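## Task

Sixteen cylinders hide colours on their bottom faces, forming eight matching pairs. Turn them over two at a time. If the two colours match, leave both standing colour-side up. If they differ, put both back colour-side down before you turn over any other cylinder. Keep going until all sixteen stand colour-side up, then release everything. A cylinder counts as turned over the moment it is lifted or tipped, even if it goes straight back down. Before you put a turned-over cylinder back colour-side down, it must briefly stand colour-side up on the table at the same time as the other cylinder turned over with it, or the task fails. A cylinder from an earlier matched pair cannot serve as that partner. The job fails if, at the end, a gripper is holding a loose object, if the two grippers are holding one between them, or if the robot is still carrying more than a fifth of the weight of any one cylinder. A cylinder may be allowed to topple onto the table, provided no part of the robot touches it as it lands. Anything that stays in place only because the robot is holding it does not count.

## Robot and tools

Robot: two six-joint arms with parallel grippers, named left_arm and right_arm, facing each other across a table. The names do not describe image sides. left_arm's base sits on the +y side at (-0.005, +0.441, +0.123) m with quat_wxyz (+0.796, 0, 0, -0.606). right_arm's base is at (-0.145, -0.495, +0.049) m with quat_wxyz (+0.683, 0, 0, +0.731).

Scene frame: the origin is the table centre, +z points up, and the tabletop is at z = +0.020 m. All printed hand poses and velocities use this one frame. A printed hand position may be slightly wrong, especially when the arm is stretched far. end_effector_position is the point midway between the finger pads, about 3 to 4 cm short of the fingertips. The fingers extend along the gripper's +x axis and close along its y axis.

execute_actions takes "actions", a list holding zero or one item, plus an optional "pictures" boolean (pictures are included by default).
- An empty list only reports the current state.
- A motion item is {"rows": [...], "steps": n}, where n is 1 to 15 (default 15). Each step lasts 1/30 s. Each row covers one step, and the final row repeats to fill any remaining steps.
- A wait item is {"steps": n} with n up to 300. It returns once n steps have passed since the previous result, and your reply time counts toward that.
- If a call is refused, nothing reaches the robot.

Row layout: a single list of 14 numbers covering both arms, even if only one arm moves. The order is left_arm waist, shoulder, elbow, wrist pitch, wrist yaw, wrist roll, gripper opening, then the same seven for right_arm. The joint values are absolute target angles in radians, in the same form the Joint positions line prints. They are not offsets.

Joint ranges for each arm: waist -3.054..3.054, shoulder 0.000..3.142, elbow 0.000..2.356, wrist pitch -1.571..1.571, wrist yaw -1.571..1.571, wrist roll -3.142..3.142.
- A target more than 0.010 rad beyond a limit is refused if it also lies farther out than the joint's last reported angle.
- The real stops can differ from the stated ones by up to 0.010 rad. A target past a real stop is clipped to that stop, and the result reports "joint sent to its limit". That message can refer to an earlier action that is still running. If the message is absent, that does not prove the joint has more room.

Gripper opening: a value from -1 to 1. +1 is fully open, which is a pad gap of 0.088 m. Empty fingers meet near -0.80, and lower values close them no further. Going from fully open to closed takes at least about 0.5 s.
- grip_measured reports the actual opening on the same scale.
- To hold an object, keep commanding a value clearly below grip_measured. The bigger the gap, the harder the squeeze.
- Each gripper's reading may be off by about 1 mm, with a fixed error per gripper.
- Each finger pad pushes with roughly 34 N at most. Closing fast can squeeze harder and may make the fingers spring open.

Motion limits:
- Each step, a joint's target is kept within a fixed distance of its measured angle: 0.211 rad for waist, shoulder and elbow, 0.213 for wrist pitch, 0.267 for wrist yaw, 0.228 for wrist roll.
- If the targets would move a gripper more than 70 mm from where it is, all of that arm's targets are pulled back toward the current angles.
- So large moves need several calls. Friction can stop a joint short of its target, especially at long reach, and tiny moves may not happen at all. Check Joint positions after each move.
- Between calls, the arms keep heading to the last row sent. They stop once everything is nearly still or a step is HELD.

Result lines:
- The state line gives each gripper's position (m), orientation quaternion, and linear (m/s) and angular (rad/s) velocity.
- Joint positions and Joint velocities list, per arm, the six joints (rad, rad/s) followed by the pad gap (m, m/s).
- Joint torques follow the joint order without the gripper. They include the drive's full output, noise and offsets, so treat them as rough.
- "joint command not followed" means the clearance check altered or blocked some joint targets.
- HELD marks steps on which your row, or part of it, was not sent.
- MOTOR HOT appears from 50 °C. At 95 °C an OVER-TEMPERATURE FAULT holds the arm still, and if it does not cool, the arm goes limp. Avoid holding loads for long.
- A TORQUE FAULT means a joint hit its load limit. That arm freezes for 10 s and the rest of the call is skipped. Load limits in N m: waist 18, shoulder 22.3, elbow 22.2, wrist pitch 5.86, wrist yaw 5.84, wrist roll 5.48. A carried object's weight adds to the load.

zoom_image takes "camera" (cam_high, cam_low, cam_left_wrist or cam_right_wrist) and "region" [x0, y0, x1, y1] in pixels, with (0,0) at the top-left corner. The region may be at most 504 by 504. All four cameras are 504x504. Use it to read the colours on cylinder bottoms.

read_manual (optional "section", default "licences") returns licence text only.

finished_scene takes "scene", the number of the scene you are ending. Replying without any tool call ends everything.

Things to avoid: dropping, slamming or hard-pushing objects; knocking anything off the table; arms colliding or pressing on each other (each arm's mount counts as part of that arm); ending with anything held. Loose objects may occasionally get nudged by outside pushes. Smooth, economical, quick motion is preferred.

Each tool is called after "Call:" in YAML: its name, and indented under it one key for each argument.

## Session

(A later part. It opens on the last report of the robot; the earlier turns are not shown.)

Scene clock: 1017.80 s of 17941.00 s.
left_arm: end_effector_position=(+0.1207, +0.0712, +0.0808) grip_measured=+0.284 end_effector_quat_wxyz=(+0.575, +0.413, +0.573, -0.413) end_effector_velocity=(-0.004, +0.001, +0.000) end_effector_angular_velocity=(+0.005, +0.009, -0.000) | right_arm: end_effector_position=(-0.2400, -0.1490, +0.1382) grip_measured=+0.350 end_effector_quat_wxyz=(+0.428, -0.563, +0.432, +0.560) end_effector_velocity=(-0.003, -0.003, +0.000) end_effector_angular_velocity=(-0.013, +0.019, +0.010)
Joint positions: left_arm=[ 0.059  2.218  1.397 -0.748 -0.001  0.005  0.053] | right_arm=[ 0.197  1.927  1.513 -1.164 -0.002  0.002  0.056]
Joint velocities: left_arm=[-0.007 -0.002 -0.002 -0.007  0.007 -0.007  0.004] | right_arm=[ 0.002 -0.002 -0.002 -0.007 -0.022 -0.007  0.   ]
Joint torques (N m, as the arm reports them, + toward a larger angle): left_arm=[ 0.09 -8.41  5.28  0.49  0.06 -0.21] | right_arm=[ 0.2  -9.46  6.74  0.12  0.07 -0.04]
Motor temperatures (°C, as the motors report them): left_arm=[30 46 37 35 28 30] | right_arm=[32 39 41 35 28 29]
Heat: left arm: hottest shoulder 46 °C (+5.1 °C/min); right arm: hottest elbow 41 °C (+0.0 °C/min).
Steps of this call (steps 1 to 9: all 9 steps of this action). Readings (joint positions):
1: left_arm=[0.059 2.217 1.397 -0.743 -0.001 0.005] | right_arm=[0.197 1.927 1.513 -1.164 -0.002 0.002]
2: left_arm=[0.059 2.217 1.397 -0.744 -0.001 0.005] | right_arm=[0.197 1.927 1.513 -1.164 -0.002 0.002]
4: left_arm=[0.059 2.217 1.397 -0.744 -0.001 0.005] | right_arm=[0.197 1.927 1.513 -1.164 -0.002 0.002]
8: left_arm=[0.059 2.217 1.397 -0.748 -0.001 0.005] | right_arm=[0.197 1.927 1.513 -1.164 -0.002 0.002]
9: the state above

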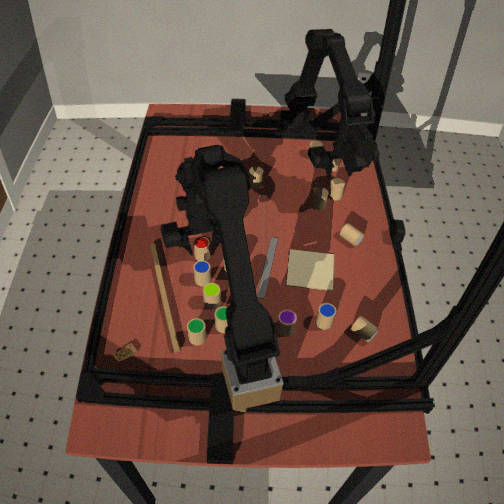

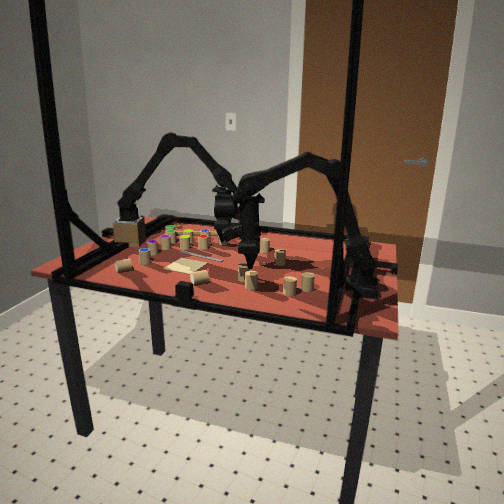

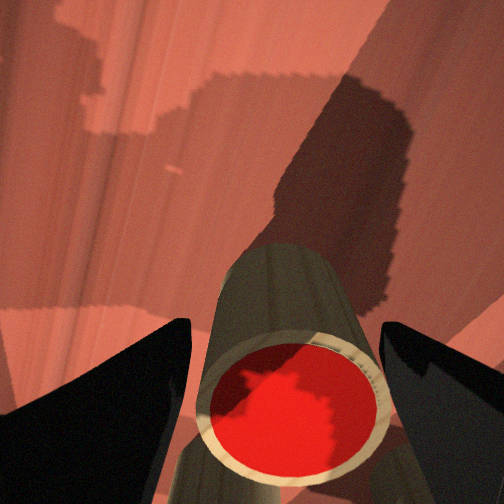

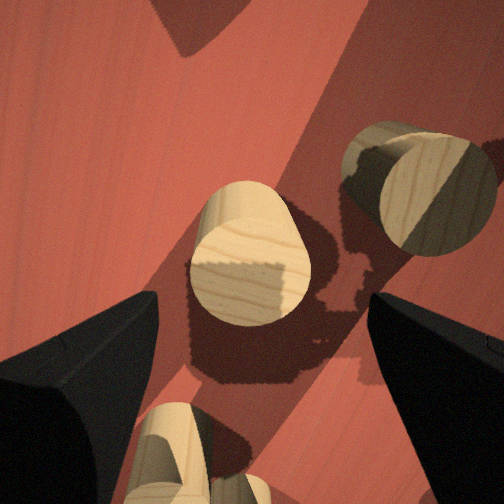

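Call:
execute_actions:
  actions:
    - {"rows":[[0.06,2.15,1.46,-0.88,0,0,0.3,0.206,1.924,1.517,-1.164,0,0.4,0.3],[0.06,2.15,1.46,-0.88,0,0,0.3,0.206,1.924,1.517,-1.164,0,0.4,0.3],[0.06,2.08,1.53,-1.02,0,0,0.3,0.206,1.936,1.486,-1.12,0,0.4,0.3],[0.06,2.08,1.53,-1.02,0,0,0.3,0.206,1.936,1.486,-1.12,0,0.4,0.3],[0.06,1.9,1.5,-1.05,0,0,0.3,0.206,1.949,1.455,-1.077,0,0.4,0.3],[0.06,1.9,1.5,-1.05,0,0,0.3,0.206,1.949,1.455,-1.077,0,0.4,0.3],[0.06,1.9,1.5,-1.05,0,0,0.3,0.206,1.962,1.424,-1.033,0,0.4,0.3],[0.06,1.65,1.25,-1.0,0,0,0.3,0.206,1.962,1.424,-1.033,0,0.4,0.3],[0.06,1.65,1.25,-1.0,0,0,0.3,0.206,1.975,1.393,-0.99,0,0.4,0.3],[0.06,1.65,1.25,-1.0,0,0,0.3,0.206,1.975,1.393,-0.99,0,0.4,0.3],[0.06,1.65,1.25,-1.0,0,0,0.3,0.206,1.988,1.362,-0.946,0,0.4,0.3],[-0.1,1.3,0.8,0.96,0,1.571,0.7,0.206,1.988,1.362,-0.946,0,0.4,0.3]],"steps":15}
  pictures: false

Call:
execute_actions:
  actions:
    - {"rows":[[-0.43,1.1,0.5,0.96,0,1.571,0.7,0.206,1.988,1.362,-0.946,0,0.4,-0.4]],"steps":9}
  pictures: false

Call:
execute_actions:
  actions:
    - {"rows":[[-0.43,1.1,0.4,0.96,0,1.571,0.7,0.206,1.955,1.44,-1.055,0,0.4,-0.4],[-0.43,1.1,0.4,0.96,0,1.571,0.7,0.206,1.955,1.44,-1.055,0,0.4,-0.4],[-0.43,1.1,0.4,0.96,0,1.571,0.7,0.206,1.924,1.517,-1.164,0,0.4,-0.4],[-0.43,1.1,0.4,0.96,0,1.571,0.7,0.206,1.924,1.517,-1.164,0,0.4,-0.4],[-0.43,1.1,0.4,0.96,0,1.571,0.7,0.206,1.75,1.5,-1.25,0,0.4,-0.4],[-0.43,1.1,0.4,0.96,0,1.571,0.7,0.206,1.75,1.5,-1.25,0,0.4,-0.4],[-0.43,1.1,0.4,0.96,0,1.571,0.7,0.206,1.75,1.5,-1.25,0,0.4,-0.4],[-0.43,1.1,0.4,0.96,0,1.571,0.7,0.206,1.6,1.45,-1.2,0,0.4,-0.4],[-0.43,1.1,0.4,0.96,0,1.571,0.7,-0.216,1.15,1.0,0.3,0,0,-0.4]],"steps":15}
  pictures: false

Call:
execute_actions:
  actions:
    - {"rows":[[-0.43,1.3,0.34,0.96,0,1.571,0.7,-0.216,1.2,0.9,0.64,0,0,-0.4],[-0.43,1.3,0.34,0.96,0,1.571,0.7,-0.216,1.2,0.9,0.64,0,0,-0.4],[-0.43,1.3,0.34,0.96,0,1.571,0.7,-0.216,1.2,0.9,0.64,0,0,-0.4],[-0.43,1.3,0.34,0.96,0,1.571,0.7,-0.216,1.2,0.9,0.64,0,0,-0.4],[-0.43,1.3,0.34,0.96,0,1.571,0.7,-0.216,1.2,0.9,0.64,0,0,-0.4],[-0.43,1.3,0.34,0.96,0,1.571,0.7,-0.216,1.2,0.9,0.64,0,0,-0.4],[-0.43,1.3,0.34,0.96,0,1.571,0.7,-0.216,1.27,0.7,0.64,0,0,-0.4]],"steps":15}
  pictures: false

Call:
execute_actions:
  actions:
    - {"rows":[[-0.43,1.42,0.41,1.0,0,1.571,0.7,-0.216,1.39,0.75,0.633,0,0,-0.4]],"steps":12}
  pictures: false

Call:
execute_actions:
  actions:
    - {"rows":[[-0.43,1.51,0.48,1.03,0,1.571,0.7,-0.216,1.39,0.75,0.633,0,0,-0.4],[-0.43,1.51,0.48,1.03,0,1.571,0.7,-0.216,1.39,0.75,0.633,0,0,-0.4],[-0.43,1.57,0.54,1.03,0,1.571,0.7,-0.216,1.39,0.75,0.633,0,0,-0.4],[-0.43,1.57,0.54,1.03,0,1.571,0.7,-0.216,1.39,0.75,0.633,0,0,-0.4],[-0.43,1.63,0.605,1.025,0,1.571,0.7,-0.216,1.39,0.75,0.633,0,0,-0.4],[-0.43,1.63,0.605,1.025,0,1.571,0.7,-0.216,1.39,0.75,0.633,0,0,-0.4],[-0.43,1.695,0.674,1.021,0,1.571,0.7,-0.216,1.39,0.75,0.633,0,0,-0.4],[-0.43,1.695,0.674,1.021,0,1.571,0.7,-0.216,1.39,0.75,0.633,0,0,-0.4],[-0.43,1.76,0.748,1.015,0,1.571,0.7,-0.216,1.39,0.75,0.633,0,0,-0.4]],"steps":14}
  pictures: false

Call:
execute_actions:
  actions:
    - {"rows":[[-0.43,1.76,0.748,1.015,0,1.571,-0.4,-0.216,1.39,0.75,0.633,0,0,-0.4]],"steps":10}
  pictures: false

Call:
execute_actions:
  actions:
    - {"rows":[[-0.43,1.76,0.748,1.015,0,1.571,-0.4,-0.216,1.39,0.75,0.633,0,0,0.7],[-0.43,1.76,0.748,1.015,0,1.571,-0.4,-0.216,1.39,0.75,0.633,0,0,0.7],[-0.43,1.76,0.748,1.015,0,1.571,-0.4,-0.216,1.39,0.75,0.633,0,0,0.7],[-0.43,1.76,0.748,1.015,0,1.571,-0.4,-0.216,1.39,0.75,0.633,0,0,0.7],[-0.43,1.76,0.748,1.015,0,1.571,-0.4,-0.216,1.39,0.75,0.633,0,0,0.7],[-0.43,1.76,0.748,1.015,0,1.571,-0.4,-0.216,1.39,0.75,0.633,0,0,0.7],[-0.43,1.6,0.57,1.03,0,1.571,-0.4,-0.216,1.39,0.75,0.633,0,0,0.7],[-0.43,1.6,0.57,1.03,0,1.571,-0.4,-0.216,1.39,0.75,0.633,0,0,0.7],[-0.43,1.51,0.48,1.03,0,1.571,-0.4,-0.216,1.27,0.63,0.64,0,0,0.7],[-0.43,1.42,0.41,1.0,0,1.571,-0.4,-0.216,1.27,0.63,0.64,0,0,0.7]],"steps":13}
  pictures: false

Call:
execute_actions:
  actions:
    - {"rows":[[-0.14,1.3,0.7,-0.87,0,0,-0.4,0.34,1.15,0.9,-1.27,0,0,0.35]],"steps":15}
  pictures: false

Call:
execute_actions:
  actions:
    - {"rows":[[-0.14,1.5,1.0,-1.02,0,0,-0.4,0.34,1.3,1.1,-1.27,0,0,0.35],[-0.14,1.5,1.0,-1.02,0,0,-0.4,0.34,1.3,1.1,-1.27,0,0,0.35],[-0.14,1.5,1.0,-1.02,0,0,-0.4,0.34,1.3,1.1,-1.27,0,0,0.35],[-0.14,1.7,1.25,-1.02,0,0,-0.4,0.34,1.3,1.1,-1.27,0,0,0.35],[-0.14,1.7,1.25,-1.02,0,0,-0.4,0.34,1.3,1.1,-1.27,0,0,0.35],[-0.14,1.7,1.25,-1.02,0,0,-0.4,0.34,1.3,1.1,-1.27,0,0,0.35],[-0.14,1.9,1.5,-1.02,0,0,-0.4,0.34,1.3,1.1,-1.27,0,0,0.35],[-0.14,1.9,1.5,-1.02,0,0,-0.4,0.34,1.3,1.1,-1.27,0,0,0.35],[-0.14,1.9,1.5,-1.02,0,0,-0.4,0.34,1.3,1.1,-1.27,0,0,0.35],[-0.14,1.9,1.5,-1.02,0,0,-0.4,0.34,1.3,1.1,-1.27,0,0,0.35],[-0.14,2.05,1.56,-1.05,0,0,-0.4,0.34,1.48,1.017,-1.11,0,0,0.35]],"steps":15}
  pictures: false

Call:
execute_actions:
  actions:
    - {"rows":[[-0.14,2.086,1.532,-1.017,0,0,-0.4,0.34,1.48,1.017,-1.11,0,0,0.35]],"steps":6}
  pictures: false

Call:
execute_actions:
  actions:
    - {"rows":[[-0.14,2.103,1.51,-0.978,0,0,-0.4,0.34,1.48,1.017,-1.11,0,0,0.35],[-0.14,2.122,1.488,-0.937,0,0,-0.4,0.34,1.48,1.017,-1.11,0,0,0.35],[-0.14,2.142,1.466,-0.895,0,0,-0.4,0.34,1.48,1.017,-1.11,0,0,0.35],[-0.14,2.162,1.446,-0.855,0,0,-0.4,0.34,1.48,1.017,-1.11,0,0,0.35],[-0.14,2.18,1.429,-0.82,0,0,-0.4,0.34,1.48,1.017,-1.11,0,0,0.35],[-0.14,2.194,1.416,-0.793,0,0,-0.4,0.34,1.48,1.017,-1.11,0,0,0.35],[-0.14,2.204,1.407,-0.774,0,0,-0.4,0.34,1.48,1.017,-1.11,0,0,0.35],[-0.14,2.211,1.401,-0.761,0,0,-0.4,0.34,1.48,1.017,-1.11,0,0,0.35],[-0.14,2.216,1.398,-0.753,0,0,-0.4,0.34,1.48,1.017,-1.11,0,0,0.35],[-0.14,2.221,1.395,-0.745,0,0,-0.4,0.34,1.48,1.017,-1.11,0,0,0.35],[-0.14,2.226,1.392,-0.737,0,0,-0.4,0.34,1.48,1.017,-1.11,0,0,0.35]],"steps":15}
  pictures: false

Call:
execute_actions:
  actions:
    - {"rows":[[-0.14,2.219,1.396,-0.748,0,0,0.3,0.34,1.48,1.017,-1.11,0,0,0.35]],"steps":9}

Call:
execute_actions:
  actions:
    - {"rows":[[-0.14,2.15,1.46,-0.88,0,0,0.3,0.34,1.48,1.017,-1.11,0,0,0.35],[-0.14,2.15,1.46,-0.88,0,0,0.3,0.34,1.48,1.017,-1.11,0,0,0.35],[-0.14,2.08,1.53,-1.02,0,0,0.3,0.34,1.48,1.017,-1.11,0,0,0.35],[-0.14,2.08,1.53,-1.02,0,0,0.3,0.34,1.48,1.017,-1.11,0,0,0.35],[-0.14,1.9,1.5,-1.05,0,0,0.3,0.34,1.48,1.017,-1.11,0,0,0.35],[-0.14,1.9,1.5,-1.05,0,0,0.3,0.34,1.48,1.017,-1.11,0,0,0.35],[-0.14,1.9,1.5,-1.05,0,0,0.3,0.34,1.48,1.017,-1.11,0,0,0.35],[-0.14,1.65,1.25,-1.0,0,0,0.3,0.34,1.48,1.017,-1.11,0,0,0.35],[-0.14,1.65,1.25,-1.0,0,0,0.3,0.34,1.48,1.017,-1.11,0,0,0.35],[-0.14,1.65,1.25,-1.0,0,0,0.3,0.34,1.48,1.017,-1.11,0,0,0.35],[-0.14,1.65,1.25,-1.0,0,0,0.3,0.34,1.48,1.017,-1.11,0,0,0.35],[-0.14,1.3,0.8,0.96,0,1.571,0.7,0.34,1.48,1.017,-1.11,0,0,0.35],[-0.14,1.3,0.8,0.96,0,1.571,0.7,0.34,1.48,1.017,-1.11,0,0,0.35],[-0.14,1.3,0.8,0.96,0,1.571,0.7,0.34,1.48,1.017,-1.11,0,0,0.35],[-0.43,1.1,0.4,0.96,0,1.571,0.7,0.34,1.48,1.017,-1.11,0,0,0.35]],"steps":15}
  pictures: false

Scene clock: 1049.63 s of 17941.00 s.
left_arm: end_effector_position=(+0.0620, +0.1134, +0.2389) grip_measured=+0.625 end_effector_quat_wxyz=(+0.591, +0.435, +0.361, -0.576) end_effector_velocity=(-0.350, +0.038, +0.139) end_effector_angular_velocity=(-1.769, -1.013, -2.915) | right_arm: end_effector_position=(-0.2424, -0.1478, +0.0859) grip_measured=+0.300 end_effector_quat_wxyz=(+0.530, -0.467, +0.531, +0.469) end_effector_velocity=(+0.008, -0.028, -0.075) end_effector_angular_velocity=(-0.141, -0.031, -0.039)
Joint positions: left_arm=[-0.066  1.513  1.077 -0.75   0.001  0.264  0.07 ] | right_arm=[ 0.203  1.979  1.371 -0.961 -0.002  0.396  0.054]
Joint velocities: left_arm=[-0.935 -1.902 -1.863  1.897  0.154  2.073  0.063] | right_arm=[-0.002  0.11  -0.159  0.125 -0.007  0.037 -0.001]
Joint torques (N m, as the arm reports them, + toward a larger angle): left_arm=[ 2.78 -6.03  5.61  1.21 -0.12  0.11] | right_arm=[ 0.15 -9.13  6.07  0.37  0.07  0.12]
Motor temperatures (°C, as the motors report them): left_arm=[30 52 37 34 28 30] | right_arm=[32 43 40 35 28 29]
Heat: left arm: hottest shoulder 52 °C (+7.0 °C/min); right arm: hottest shoulder 43 °C (+3.0 °C/min). Fold the left arm in close to its base before you think long.
MOTOR HOT: a motor of the left arm reached 50 °C. Now the hottest motor of the left arm, joint 2 (shoulder), reports 52 °C. The temperature limit of the motors' drives, at which the controller stops that arm, is 95 °C. To cool a motor, set the load down, stop pushing, or move to a pose that needs little force.
Steps of this call (steps 1 to 15: the robot went on to your last target; steps 16 to 90: nothing new was sent; then 28.33 s passed at rest; steps 91 to 105: all 15 steps of this action). Readings (joint positions):
91: left_arm=[0.059 2.212 1.408 -0.777 -0.001 0.005] | right_arm=[0.198 1.927 1.513 -1.164 -0.002 0.052]
92: left_arm=[0.059 2.206 1.419 -0.819 -0.001 0.005] | right_arm=[0.199 1.927 1.513 -1.164 -0.002 0.126]
94: left_arm=[0.059 2.169 1.460 -0.930 -0.001 0.005] | right_arm=[0.202 1.927 1.506 -1.144 -0.002 0.259]
98: left_arm=[0.059 1.974 1.449 -0.985 -0.001 0.005] | right_arm=[0.203 1.932 1.461 -1.068 -0.002 0.370]
105: the state above

Scene clock: 1049.93 s of 17941.00 s.
left_arm: end_effector_position=(-0.0536, +0.1353, +0.2447) grip_measured=+0.698 end_effector_quat_wxyz=(+0.436, +0.499, -0.102, -0.742) end_effector_velocity=(-0.009, -0.004, -0.146) end_effector_angular_velocity=(-0.909, -1.466, -1.370) | right_arm: end_effector_position=(-0.2428, -0.1469, +0.0836) grip_measured=+0.004 end_effector_quat_wxyz=(+0.531, -0.465, +0.530, +0.470) end_effector_velocity=(-0.002, -0.003, +0.000) end_effector_angular_velocity=(-0.013, +0.019, +0.005)
Joint positions: left_arm=[-0.423  1.112  0.563 -0.16   0.006  0.89   0.073] | right_arm=[ 0.204  1.982  1.366 -0.948 -0.002  0.397  0.039]
Joint velocities: left_arm=[-0.037 -0.037 -1.082  1.707 -0.022  2.073  0.001] | right_arm=[-0.002 -0.002 -0.002 -0.007 -0.022 -0.007 -0.   ]
Joint torques (N m, as the arm reports them, + toward a larger angle): left_arm=[-0.22 -3.82  9.29  2.72 -0.13  0.12] | right_arm=[ 0.17 -8.62  5.47  0.19  0.03  0.1 ]
Motor temperatures (°C, as the motors report them): left_arm=[30 52 37 34 28 30] | right_arm=[32 43 40 35 28 29]
Heat: left arm: hottest shoulder 52 °C (+7.1 °C/min); right arm: hottest shoulder 43 °C (+3.0 °C/min). Fold the left arm in close to its base before you think long.
MOTOR HOT: still on. Now the hottest motor of the left arm, joint 2 (shoulder), reports 52 °C; a drive's own limit is 95 °C.
Steps of this call (steps 1 to 9: all 9 steps of this action). Readings (joint positions):
1: left_arm=[-0.108 1.449 1.014 -0.683 -0.006 0.333] | right_arm=[0.203 1.982 1.368 -0.957 -0.002 0.396]
2: left_arm=[-0.171 1.385 0.950 -0.614 -0.007 0.404] | right_arm=[0.203 1.982 1.366 -0.954 -0.002 0.396]
4: left_arm=[-0.306 1.258 0.827 -0.481 -0.002 0.543] | right_arm=[0.204 1.982 1.366 -0.949 -0.002 0.397]
8: left_arm=[-0.421 1.116 0.602 -0.217 0.006 0.821] | right_arm=[0.204 1.982 1.366 -0.948 -0.002 0.397]
9: the state above

Scene clock: 1050.43 s of 17941.00 s.
left_arm: end_effector_position=(-0.0604, +0.1007, +0.3750) grip_measured=+0.700 end_effector_quat_wxyz=(+0.490, +0.423, -0.561, -0.515) end_effector_velocity=(+0.008, +0.049, +0.420) end_effector_angular_velocity=(-1.916, +0.224, +0.014) | right_arm: end_effector_position=(-0.1118, -0.1636, +0.2166) grip_measured=+0.007 end_effector_quat_wxyz=(+0.655, -0.316, +0.376, +0.574) end_effector_velocity=(+0.429, -0.161, +0.171) end_effector_angular_velocity=(+1.743, -0.574, -0.893)
Joint positions: left_arm=[-0.427  1.106  0.403  0.817  0.006  1.558  0.073] | right_arm=[-0.166  1.373  1.1   -0.753  0.008  0.047  0.039]
Joint velocities: left_arm=[-0.002 -0.012  0.002  1.912 -0.007  0.081 -0.   ] | right_arm=[-1.258 -1.751 -1.516  1.56   0.154 -0.52   0.   ]
Joint torques (N m, as the arm reports them, + toward a larger angle): left_arm=[-0.23 -3.7   6.84  2.1  -0.14  0.12] | right_arm=[ 3.36 -8.11  8.11  1.59 -0.45 -0.1 ]
Motor temperatures (°C, as the motors report them): left_arm=[30 52 37 34 28 30] | right_arm=[32 43 40 35 28 29]
Heat: left arm: hottest shoulder 52 °C (+7.0 °C/min); right arm: hottest shoulder 43 °C (+3.0 °C/min). Fold the left arm in close to its base before you think long.
MOTOR HOT: still on. Now the hottest motor of the left arm, joint 2 (shoulder), reports 52 °C; a drive's own limit is 95 °C.
Steps of this call (steps 1 to 15: all 15 steps of this action). Readings (joint positions):
1: left_arm=[-0.424 1.112 0.518 -0.089 0.006 0.959] | right_arm=[0.204 1.983 1.376 -0.969 -0.002 0.397]
2: left_arm=[-0.424 1.111 0.479 -0.024 0.006 1.029] | right_arm=[0.204 1.982 1.390 -1.002 -0.002 0.397]
4: left_arm=[-0.426 1.109 0.426 0.095 0.006 1.168] | right_arm=[0.204 1.976 1.442 -1.093 -0.002 0.397]
8: left_arm=[-0.427 1.109 0.404 0.357 0.006 1.436] | right_arm=[0.204 1.815 1.468 -1.202 -0.002 0.397]
15: the state above

Scene clock: 1050.93 s of 17941.00 s.
left_arm: end_effector_position=(-0.0625, +0.0884, +0.3129) grip_measured=+0.700 end_effector_quat_wxyz=(+0.457, +0.458, -0.537, -0.542) end_effector_velocity=(+0.000, -0.001, +0.002) end_effector_angular_velocity=(-0.006, +0.008, +0.005) | right_arm: end_effector_position=(-0.0888, -0.1151, +0.2382) grip_measured=+0.006 end_effector_quat_wxyz=(+0.745, -0.121, +0.143, +0.641) end_effector_velocity=(+0.026, +0.164, +0.420) end_effector_angular_velocity=(+2.050, -0.308, +0.002)
Joint positions: left_arm=[-0.428  1.301  0.337  0.959  0.006  1.566  0.073] | right_arm=[-0.215  1.281  0.689  0.215  0.003  0.003  0.039]
Joint velocities: left_arm=[-0.002  0.002  0.002  0.007 -0.007 -0.007 -0.   ] | right_arm=[-0.007 -0.002 -0.002  2.073 -0.007 -0.007 -0.   ]
Joint torques (N m, as the arm reports them, + toward a larger angle): left_arm=[-0.21 -3.67  7.02  2.09 -0.14  0.07] | right_arm=[-0.09 -6.69  8.71  1.86 -0.11 -0.05]
Motor temperatures (°C, as the motors report them): left_arm=[30 52 37 34 28 30] | right_arm=[32 43 40 35 28 29]
Heat: left arm: hottest shoulder 52 °C (+7.1 °C/min); right arm: hottest shoulder 43 °C (+3.0 °C/min). Fold the left arm in close to its base before you think long.
MOTOR HOT: still on. Now the hottest motor of the left arm, joint 2 (shoulder), reports 52 °C; a drive's own limit is 95 °C.
Steps of this call (steps 1 to 15: all 15 steps of this action). Readings (joint positions):
1: left_arm=[-0.427 1.134 0.398 0.887 0.006 1.560] | right_arm=[-0.197 1.319 1.043 -0.687 0.011 0.033]
2: left_arm=[-0.428 1.169 0.396 0.928 0.006 1.560] | right_arm=[-0.211 1.272 0.996 -0.623 0.010 0.023]
4: left_arm=[-0.428 1.243 0.375 0.928 0.006 1.564] | right_arm=[-0.215 1.224 0.941 -0.498 0.004 0.012]
8: left_arm=[-0.428 1.301 0.335 0.946 0.006 1.566] | right_arm=[-0.215 1.223 0.850 -0.210 0.003 0.005]
15: the state above

Scene clock: 1051.33 s of 17941.00 s.
left_arm: end_effector_position=(-0.0658, +0.0678, +0.3087) grip_measured=+0.700 end_effector_quat_wxyz=(+0.455, +0.460, -0.535, -0.544) end_effector_velocity=(-0.000, -0.002, +0.002) end_effector_angular_velocity=(+0.001, +0.022, +0.005) | right_arm: end_effector_position=(-0.0835, -0.0793, +0.3105) grip_measured=+0.004 end_effector_quat_wxyz=(+0.758, -0.004, +0.007, +0.652) end_effector_velocity=(+0.000, +0.003, +0.006) end_effector_angular_velocity=(+0.045, -0.014, +0.005)
Joint positions: left_arm=[-0.428  1.413  0.402  0.998  0.006  1.566  0.073] | right_arm=[-0.215  1.38   0.741  0.624  0.003  0.003  0.039]
Joint velocities: left_arm=[-0.002  0.002  0.012 -0.007 -0.007 -0.022 -0.   ] | right_arm=[-0.002  0.017 -0.002  0.066 -0.007 -0.007 -0.   ]
Joint torques (N m, as the arm reports them, + toward a larger angle): left_arm=[-0.2  -3.6   7.29  2.16 -0.12  0.09] | right_arm=[-0.07 -4.99  8.37  1.66 -0.11 -0.06]
Motor temperatures (°C, as the motors report them): left_arm=[30 51 37 34 28 30] | right_arm=[32 43 40 35 28 29]
Heat: left arm: hottest shoulder 51 °C (+6.0 °C/min); right arm: hottest shoulder 43 °C (+3.0 °C/min). Fold the left arm in close to its base before you think long.
MOTOR HOT: still on. Now the hottest motor of the left arm, joint 2 (shoulder), reports 51 °C; a drive's own limit is 95 °C.
Steps of this call (steps 1 to 12: all 12 steps of this action). Readings (joint positions):
1: left_arm=[-0.428 1.319 0.346 0.970 0.006 1.566] | right_arm=[-0.215 1.294 0.697 0.283 0.003 0.003]
2: left_arm=[-0.428 1.348 0.364 0.981 0.006 1.566] | right_arm=[-0.215 1.314 0.714 0.355 0.003 0.003]
4: left_arm=[-0.428 1.392 0.391 0.988 0.006 1.566] | right_arm=[-0.215 1.354 0.737 0.486 0.003 0.003]
8: left_arm=[-0.428 1.412 0.399 0.996 0.006 1.566] | right_arm=[-0.215 1.376 0.741 0.601 0.003 0.003]
12: the state above

Scene clock: 1051.80 s of 17941.00 s.
left_arm: end_effector_position=(-0.0794, -0.0180, +0.3102) grip_measured=+0.700 end_effector_quat_wxyz=(+0.459, +0.456, -0.538, -0.540) end_effector_velocity=(-0.002, -0.026, -0.013) end_effector_angular_velocity=(+0.023, +0.004, +0.010) | right_arm: end_effector_position=(-0.0835, -0.0791, +0.3112) grip_measured=+0.004 end_effector_quat_wxyz=(+0.758, -0.002, +0.005, +0.652) end_effector_velocity=(-0.000, -0.001, +0.002) end_effector_angular_velocity=(+0.001, -0.008, +0.005)
Joint positions: left_arm=[-0.428  1.747  0.731  1.016  0.005  1.566  0.073] | right_arm=[-0.215  1.381  0.741  0.63   0.003  0.003  0.039]
Joint velocities: left_arm=[ 0.002  0.11   0.095 -0.007 -0.007 -0.007  0.   ] | right_arm=[-0.002 -0.007  0.002 -0.007 -0.007 -0.007 -0.   ]
Joint torques (N m, as the arm reports them, + toward a larger angle): left_arm=[-0.19 -5.93  7.52  2.01 -0.14  0.08] | right_arm=[-0.16 -5.07  8.35  1.68 -0.1  -0.07]
Motor temperatures (°C, as the motors report them): left_arm=[30 51 37 34 28 30] | right_arm=[32 43 40 35 28 29]
Heat: left arm: hottest shoulder 51 °C (+6.1 °C/min); right arm: hottest shoulder 43 °C (+3.0 °C/min). Fold the left arm in close to its base before you think long.
MOTOR HOT: still on. Now the hottest motor of the left arm, joint 2 (shoulder), reports 51 °C; a drive's own limit is 95 °C.
Steps of this call (steps 1 to 14: all 14 steps of this action). Readings (joint positions):
1: left_arm=[-0.428 1.428 0.412 1.005 0.006 1.566] | right_arm=[-0.215 1.380 0.741 0.625 0.003 0.003]
2: left_arm=[-0.428 1.451 0.431 1.015 0.006 1.566] | right_arm=[-0.215 1.381 0.741 0.627 0.003 0.003]
4: left_arm=[-0.428 1.513 0.486 1.021 0.006 1.566] | right_arm=[-0.215 1.381 0.741 0.628 0.003 0.003]
8: left_arm=[-0.428 1.633 0.609 1.022 0.006 1.566] | right_arm=[-0.215 1.381 0.741 0.629 0.003 0.003]
14: the state above

Scene clock: 1052.13 s of 17941.00 s.
left_arm: end_effector_position=(-0.0797, -0.0199, +0.3105) grip_measured=+0.029 end_effector_quat_wxyz=(+0.459, +0.456, -0.538, -0.540) end_effector_velocity=(+0.002, +0.000, -0.001) end_effector_angular_velocity=(+0.008, +0.006, +0.010) | right_arm: end_effector_position=(-0.0835, -0.0791, +0.3117) grip_measured=+0.004 end_effector_quat_wxyz=(+0.758, -0.002, +0.004, +0.652) end_effector_velocity=(+0.002, -0.002, +0.000) end_effector_angular_velocity=(-0.003, -0.007, +0.000)
Joint positions: left_arm=[-0.428  1.753  0.739  1.015  0.005  1.567  0.04 ] | right_arm=[-0.215  1.381  0.741  0.632  0.003  0.003  0.039]
Joint velocities: left_arm=[ 0.002 -0.002 -0.002 -0.007 -0.007 -0.007  0.   ] | right_arm=[-0.007 -0.007 -0.002 -0.007 -0.007 -0.007 -0.   ]
Joint torques (N m, as the arm reports them, + toward a larger angle): left_arm=[-0.21 -5.77  7.49  2.04 -0.12  0.08] | right_arm=[-0.14 -5.12  8.45  1.5  -0.11 -0.05]
Motor temperatures (°C, as the motors report them): left_arm=[30 51 37 34 28 30] | right_arm=[32 43 40 35 28 29]
Heat: left arm: hottest shoulder 51 °C (+6.1 °C/min); right arm: hottest shoulder 43 °C (+3.0 °C/min). Fold the left arm in close to its base before you think long.
MOTOR HOT: still on. Now the hottest motor of the left arm, joint 2 (shoulder), reports 51 °C; a drive's own limit is 95 °C.
Steps of this call (steps 1 to 10: all 10 steps of this action). Readings (joint positions):
1: left_arm=[-0.428 1.749 0.734 1.016 0.005 1.566] | right_arm=[-0.215 1.381 0.741 0.630 0.003 0.003]
2: left_arm=[-0.428 1.750 0.735 1.016 0.005 1.566] | right_arm=[-0.215 1.381 0.741 0.630 0.003 0.003]
4: left_arm=[-0.428 1.752 0.738 1.016 0.005 1.566] | right_arm=[-0.215 1.381 0.741 0.630 0.003 0.003]
8: left_arm=[-0.428 1.753 0.739 1.015 0.005 1.567] | right_arm=[-0.215 1.381 0.741 0.632 0.003 0.003]
10: the state above

Scene clock: 1052.57 s of 17941.00 s.
left_arm: end_effector_position=(-0.0675, +0.0564, +0.3092) grip_measured=+0.028 end_effector_quat_wxyz=(+0.455, +0.460, -0.535, -0.543) end_effector_velocity=(+0.023, +0.130, +0.040) end_effector_angular_velocity=(-0.112, +0.025, +0.010) | right_arm: end_effector_position=(-0.0870, -0.1018, +0.3068) grip_measured=+0.695 end_effector_quat_wxyz=(+0.758, -0.000, +0.003, +0.653) end_effector_velocity=(-0.008, -0.052, -0.000) end_effector_angular_velocity=(+0.030, -0.012, +0.005)
Joint positions: left_arm=[-0.428  1.463  0.443  1.007  0.004  1.567  0.04 ] | right_arm=[-0.215  1.292  0.65   0.637  0.002  0.003  0.073]
Joint velocities: left_arm=[ 0.002 -0.628 -0.447 -0.066 -0.007 -0.007 -0.   ] | right_arm=[-0.002 -0.222 -0.183 -0.007 -0.007 -0.007  0.001]
Joint torques (N m, as the arm reports them, + toward a larger angle): left_arm=[-0.23 -4.11  6.6   1.84 -0.09  0.06] | right_arm=[-0.15 -5.88  6.67  1.56 -0.08 -0.07]
Motor temperatures (°C, as the motors report them): left_arm=[30 51 37 34 28 30] | right_arm=[32 43 40 35 28 29]
Heat: left arm: hottest shoulder 51 °C (+6.0 °C/min); right arm: hottest shoulder 43 °C (+3.0 °C/min). Fold the left arm in close to its base before you think long.
MOTOR HOT: still on. Now the hottest motor of the left arm, joint 2 (shoulder), reports 51 °C; a drive's own limit is 95 °C.
Steps of this call (steps 1 to 13: all 13 steps of this action). Readings (joint positions):
1: left_arm=[-0.428 1.753 0.739 1.015 0.005 1.567] | right_arm=[-0.215 1.381 0.741 0.632 0.003 0.003]
2: left_arm=[-0.428 1.753 0.739 1.015 0.005 1.567] | right_arm=[-0.215 1.381 0.741 0.632 0.003 0.003]
4: left_arm=[-0.428 1.753 0.739 1.015 0.005 1.567] | right_arm=[-0.215 1.381 0.741 0.632 0.002 0.003]
8: left_arm=[-0.428 1.697 0.670 1.016 0.004 1.567] | right_arm=[-0.215 1.381 0.741 0.632 0.002 0.003]
13: the state above

Scene clock: 1053.07 s of 17941.00 s.
left_arm: end_effector_position=(+0.0432, +0.0631, +0.2942) grip_measured=+0.029 end_effector_quat_wxyz=(+0.642, +0.382, -0.046, -0.664) end_effector_velocity=(-0.024, +0.187, -0.378) end_effector_angular_velocity=(+1.679, +2.068, +0.926) | right_arm: end_effector_position=(-0.2882, -0.1622, +0.2981) grip_measured=+0.351 end_effector_quat_wxyz=(+0.536, -0.180, +0.121, +0.816) end_effector_velocity=(+0.064, -0.175, -0.392) end_effector_angular_velocity=(-1.814, -0.819, +0.032)
Joint positions: left_arm=[-0.142  1.301  0.699  0.138 -0.001  0.662  0.04 ] | right_arm=[ 0.335  1.151  0.899 -0.185 -0.005  0.002  0.056]
Joint velocities: left_arm=[-0.002  0.002 -0.002 -1.927 -0.007 -2.059 -0.   ] | right_arm=[ 0.037 -0.007  0.002 -2.     0.022 -0.037 -0.001]
Joint torques (N m, as the arm reports them, + toward a larger angle): left_arm=[ 0.13 -4.69  7.66  2.07  0.09 -0.28] | right_arm=[ 0.09 -4.8   7.79  1.48  0.08 -0.06]
Motor temperatures (°C, as the motors report them): left_arm=[30 51 37 35 28 30] | right_arm=[32 43 40 35 28 29]
Heat: left arm: hottest shoulder 51 °C (+6.1 °C/min); right arm: hottest shoulder 43 °C (+3.0 °C/min). Fold the left arm in close to its base before you think long.
MOTOR HOT: still on. Now the hottest motor of the left arm, joint 2 (shoulder), reports 51 °C; a drive's own limit is 95 °C.
Steps of this call (steps 1 to 15: all 15 steps of this action). Readings (joint positions):
1: left_arm=[-0.417 1.440 0.453 0.970 0.013 1.541] | right_arm=[-0.204 1.279 0.662 0.603 0.011 0.003]
2: left_arm=[-0.385 1.423 0.480 0.917 0.015 1.501] | right_arm=[-0.174 1.267 0.685 0.555 0.012 0.003]
4: left_arm=[-0.307 1.393 0.550 0.839 0.012 1.415] | right_arm=[-0.097 1.242 0.747 0.480 0.007 0.003]
8: left_arm=[-0.163 1.316 0.676 0.605 -0.002 1.150] | right_arm=[0.111 1.175 0.865 0.273 0.005 0.003]
15: the state above

Scene clock: 1053.57 s of 17941.00 s.
left_arm: end_effector_position=(+0.0493, +0.0161, +0.1875) grip_measured=+0.026 end_effector_quat_wxyz=(+0.586, +0.415, +0.464, -0.519) end_effector_velocity=(-0.046, +0.355, -0.195) end_effector_angular_velocity=(+2.142, +0.290, +0.092) | right_arm: end_effector_position=(-0.2474, -0.2586, +0.1560) grip_measured=+0.350 end_effector_quat_wxyz=(+0.408, -0.559, +0.370, +0.620) end_effector_velocity=(+0.116, -0.271, -0.380) end_effector_angular_velocity=(-1.967, -0.835, -0.009)
Joint positions: left_arm=[-0.142  2.021  1.523 -0.846 -0.001  0.012  0.04 ] | right_arm=[ 0.337  1.443  1.039 -1.064 -0.002  0.002  0.056]
Joint velocities: left_arm=[-0.002  0.466  0.32  -2.015 -0.007 -0.095 -0.002] | right_arm=[-0.002  0.877 -0.579 -0.681 -0.007  0.007 -0.   ]
Joint torques (N m, as the arm reports them, + toward a larger angle): left_arm=[ 0.16 -9.03  7.88  0.55  0.07 -0.25] | right_arm=[ 0.23 -8.15  8.08  0.37  0.05 -0.04]
Motor temperatures (°C, as the motors report them): left_arm=[30 51 37 35 28 30] | right_arm=[32 43 40 35 28 29]
Heat: left arm: hottest shoulder 51 °C (+6.0 °C/min); right arm: hottest shoulder 43 °C (+3.0 °C/min). Fold the left arm in close to its base before you think long.
MOTOR HOT: still on. Now the hottest motor of the left arm, joint 2 (shoulder), reports 51 °C; a drive's own limit is 95 °C.
Steps of this call (steps 1 to 15: all 15 steps of this action). Readings (joint positions):
1: left_arm=[-0.142 1.334 0.733 0.052 -0.001 0.593] | right_arm=[0.336 1.174 0.928 -0.271 -0.004 0.002]
2: left_arm=[-0.142 1.385 0.790 -0.009 -0.001 0.524] | right_arm=[0.336 1.210 0.974 -0.329 -0.003 0.002]
4: left_arm=[-0.142 1.493 0.916 -0.139 -0.001 0.384] | right_arm=[0.336 1.269 1.052 -0.443 -0.002 0.002]
8: left_arm=[-0.142 1.715 1.180 -0.399 -0.001 0.118] | right_arm=[0.337 1.285 1.086 -0.712 -0.002 0.002]
15: the state above

Scene clock: 1053.77 s of 17941.00 s.
left_arm: end_effector_position=(+0.0448, +0.0513, +0.1609) grip_measured=+0.026 end_effector_quat_wxyz=(+0.534, +0.465, +0.525, -0.472) end_effector_velocity=(-0.008, +0.049, -0.033) end_effector_angular_velocity=(+0.284, +0.030, +0.015) | right_arm: end_effector_position=(-0.2411, -0.2733, +0.1397) grip_measured=+0.350 end_effector_quat_wxyz=(+0.388, -0.590, +0.391, +0.590) end_effector_velocity=(+0.008, -0.012, +0.002) end_effector_angular_velocity=(-0.062, -0.035, -0.015)
Joint positions: left_arm=[-0.142  2.083  1.529 -1.002 -0.001  0.006  0.04 ] | right_arm=[ 0.337  1.482  1.012 -1.103 -0.002  0.002  0.056]
Joint velocities: left_arm=[-0.007  0.085 -0.002 -0.198 -0.007 -0.022 -0.   ] | right_arm=[-0.007  0.002  0.012 -0.081  0.007  0.007 -0.   ]
Joint torques (N m, as the arm reports them, + toward a larger angle): left_arm=[ 0.13 -8.79  6.5   0.46  0.07 -0.22] | right_arm=[ 0.2  -5.86  6.74 -0.07  0.04 -0.05]
Motor temperatures (°C, as the motors report them): left_arm=[30 51 37 35 28 30] | right_arm=[32 43 40 35 28 29]
Heat: left arm: hottest shoulder 51 °C (+6.1 °C/min); right arm: hottest shoulder 43 °C (+3.0 °C/min). Fold the left arm in close to its base before you think long.
MOTOR HOT: still on. Now the hottest motor of the left arm, joint 2 (shoulder), reports 51 °C; a drive's own limit is 95 °C.
Steps of this call (steps 1 to 6: all 6 steps of this action). Readings (joint positions):
1: left_arm=[-0.142 2.038 1.528 -0.906 -0.001 0.010] | right_arm=[0.337 1.466 1.022 -1.082 -0.002 0.002]
2: left_arm=[-0.142 2.049 1.529 -0.946 -0.001 0.008] | right_arm=[0.337 1.478 1.012 -1.093 -0.002 0.002]
4: left_arm=[-0.142 2.071 1.529 -0.985 -0.001 0.006] | right_arm=[0.337 1.483 1.009 -1.100 -0.002 0.002]
6: the state above

Scene clock: 1054.27 s of 17941.00 s.
left_arm: end_effector_position=(+0.0435, +0.0520, +0.0821) grip_measured=+0.020 end_effector_quat_wxyz=(+0.530, +0.465, +0.529, -0.472) end_effector_velocity=(+0.000, -0.001, +0.000) end_effector_angular_velocity=(-0.006, -0.008, -0.010) | right_arm: end_effector_position=(-0.2407, -0.2744, +0.1397) grip_measured=+0.350 end_effector_quat_wxyz=(+0.387, -0.592, +0.392, +0.588) end_effector_velocity=(+0.000, +0.001, -0.001) end_effector_angular_velocity=(-0.001, +0.008, +0.015)
Joint positions: left_arm=[-0.142  2.215  1.398 -0.746  0.007  0.005  0.04 ] | right_arm=[ 0.337  1.482  1.012 -1.108 -0.002  0.002  0.056]
Joint velocities: left_arm=[-0.002 -0.002 -0.002  0.007 -0.007  0.007 -0.   ] | right_arm=[-0.007  0.002 -0.002  0.007 -0.007 -0.022 -0.   ]
Joint torques (N m, as the arm reports them, + toward a larger angle): left_arm=[ 0.1  -7.47  4.7   0.8  -0.18 -0.22] | right_arm=[ 0.16 -5.82  6.62 -0.02  0.03 -0.05]
Motor temperatures (°C, as the motors report them): left_arm=[30 51 37 35 28 30] | right_arm=[32 43 40 35 28 29]
Heat: left arm: hottest shoulder 51 °C (+6.0 °C/min); right arm: hottest shoulder 43 °C (+3.0 °C/min). Fold the left arm in close to its base before you think long.
MOTOR HOT: still on. Now the hottest motor of the left arm, joint 2 (shoulder), reports 51 °C; a drive's own limit is 95 °C.
Steps of this call (steps 1 to 15: all 15 steps of this action). Readings (joint positions):
1: left_arm=[-0.142 2.086 1.526 -1.001 -0.001 0.006] | right_arm=[0.337 1.482 1.012 -1.105 -0.002 0.002]
2: left_arm=[-0.142 2.089 1.518 -0.984 -0.001 0.006] | right_arm=[0.337 1.482 1.012 -1.108 -0.002 0.002]
4: left_arm=[-0.142 2.104 1.495 -0.921 -0.001 0.006] | right_arm=[0.337 1.482 1.012 -1.108 -0.002 0.002]
8: left_arm=[-0.142 2.174 1.434 -0.810 -0.001 0.005] | right_arm=[0.337 1.482 1.012 -1.108 -0.002 0.002]
15: the state above

Scene clock: 1054.57 s of 17941.00 s.
left_arm: end_effector_position=(+0.0435, +0.0527, +0.0816) grip_measured=+0.284 end_effector_quat_wxyz=(+0.530, +0.466, +0.530, -0.471) end_effector_velocity=(+0.000, -0.002, +0.002) end_effector_angular_velocity=(-0.011, -0.009, +0.005) | right_arm: end_effector_position=(-0.2407, -0.2743, +0.1398) grip_measured=+0.350 end_effector_quat_wxyz=(+0.388, -0.592, +0.392, +0.588) end_effector_velocity=(+0.000, -0.002, -0.000) end_effector_angular_velocity=(-0.010, +0.004, -0.010)
Joint positions: left_arm=[-0.142  2.216  1.397 -0.747  0.006  0.005  0.053] | right_arm=[ 0.337  1.482  1.012 -1.108 -0.002  0.002  0.056]
Joint velocities: left_arm=[-0.002 -0.007 -0.002  0.007 -0.007 -0.007  0.004] | right_arm=[-0.002 -0.002 -0.002 -0.007 -0.007  0.007 -0.   ]
Joint torques (N m, as the arm reports them, + toward a larger angle): left_arm=[ 0.11 -8.27  5.23  0.44 -0.16 -0.23] | right_arm=[ 0.2  -5.81  6.68  0.01  0.03 -0.05]
Motor temperatures (°C, as the motors report them): left_arm=[30 51 37 35 28 30] | right_arm=[32 43 40 35 28 29]
Heat: left arm: hottest shoulder 51 °C (+6.0 °C/min); right arm: hottest shoulder 43 °C (+3.0 °C/min). Fold the left arm in close to its base before you think long.
MOTOR HOT: still on. Now the hottest motor of the left arm, joint 2 (shoulder), reports 51 °C; a drive's own limit is 95 °C.
Steps of this call (steps 1 to 9: all 9 steps of this action). Readings (joint positions):
1: left_arm=[-0.142 2.215 1.398 -0.746 0.007 0.005] | right_arm=[0.337 1.482 1.012 -1.108 -0.002 0.002]
2: left_arm=[-0.142 2.215 1.398 -0.747 0.007 0.005] | right_arm=[0.337 1.482 1.012 -1.108 -0.002 0.002]
4: left_arm=[-0.142 2.215 1.398 -0.746 0.006 0.005] | right_arm=[0.337 1.482 1.012 -1.108 -0.002 0.002]
8: left_arm=[-0.142 2.216 1.397 -0.747 0.006 0.005] | right_arm=[0.337 1.482 1.012 -1.108 -0.002 0.002]
9: the state above

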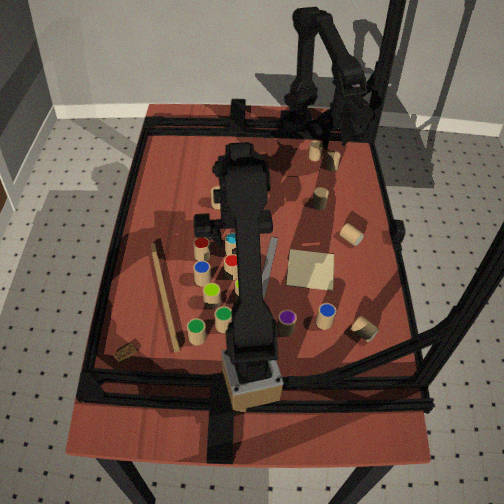

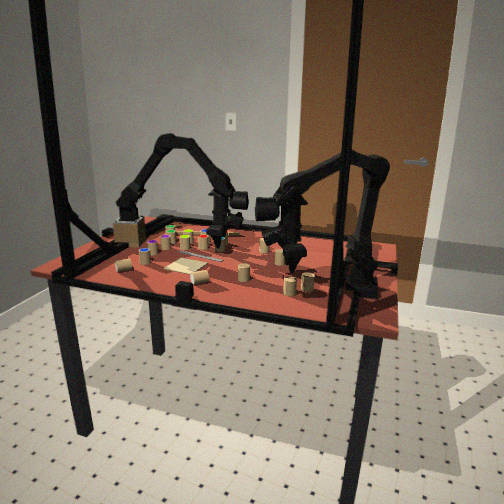

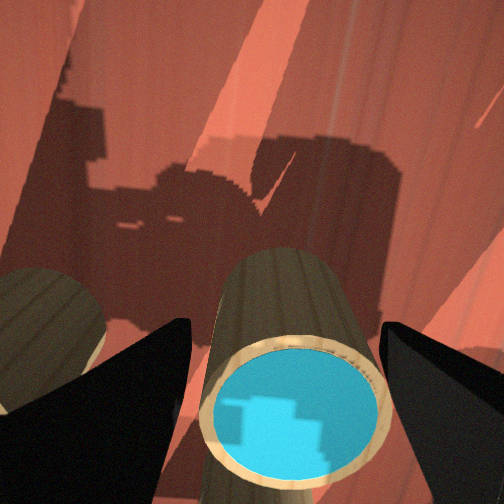

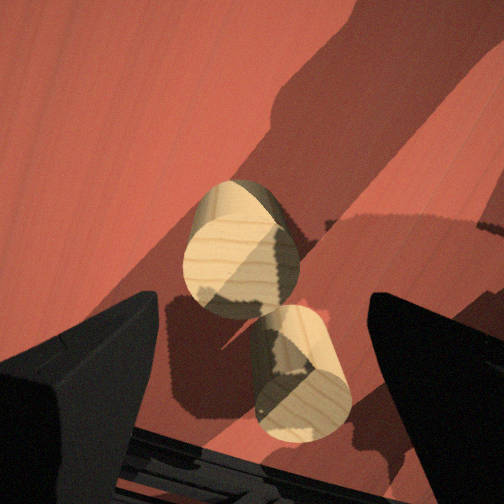

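Scene clock: 1055.07 s of 17941.00 s.
left_arm: end_effector_position=(+0.0333, +0.1093, +0.2385) grip_measured=+0.627 end_effector_quat_wxyz=(+0.566, +0.454, +0.338, -0.599) end_effector_velocity=(-0.307, +0.076, +0.140) end_effector_angular_velocity=(-1.766, -1.560, -2.793) | right_arm: end_effector_position=(-0.2407, -0.2743, +0.1398) grip_measured=+0.350 end_effector_quat_wxyz=(+0.388, -0.592, +0.392, +0.588) end_effector_velocity=(+0.001, -0.009, +0.000) end_effector_angular_velocity=(-0.042, +0.006, -0.010)
Joint positions: left_arm=[-0.158  1.512  1.074 -0.748 -0.012  0.266  0.07 ] | right_arm=[ 0.337  1.482  1.012 -1.108 -0.002  0.002  0.056]
Joint velocities: left_arm=[-1.184 -1.927 -1.888  1.912 -0.652  2.     0.059] | right_arm=[-0.002 -0.002 -0.002 -0.037 -0.022  0.007 -0.   ]
Joint torques (N m, as the arm reports them, + toward a larger angle): left_arm=[-8.87 -5.8   5.59  1.29  0.91  0.33] | right_arm=[ 0.22 -5.8   6.64 -0.01  0.04 -0.05]
Motor temperatures (°C, as the motors report them): left_arm=[30 51 37 35 28 30] | right_arm=[32 43 40 35 28 29]
Heat: left arm: hottest shoulder 51 °C (+5.0 °C/min); right arm: hottest shoulder 43 °C (+3.0 °C/min). Fold the left arm in close to its base before you think long.
MOTOR HOT: still on. Now the hottest motor of the left arm, joint 2 (shoulder), reports 51 °C; a drive's own limit is 95 °C.
Steps of this call (steps 1 to 15: all 15 steps of this action). Readings (joint positions):
1: left_arm=[-0.142 2.211 1.408 -0.773 0.006 0.005] | right_arm=[0.337 1.482 1.012 -1.108 -0.002 0.002]
2: left_arm=[-0.142 2.205 1.419 -0.816 0.006 0.005] | right_arm=[0.337 1.482 1.012 -1.108 -0.002 0.002]
4: left_arm=[-0.142 2.171 1.459 -0.926 0.006 0.005] | right_arm=[0.337 1.482 1.012 -1.108 -0.002 0.002]
8: left_arm=[-0.142 1.976 1.447 -0.983 0.006 0.005] | right_arm=[0.337 1.482 1.012 -1.108 -0.002 0.002]
15: the state above


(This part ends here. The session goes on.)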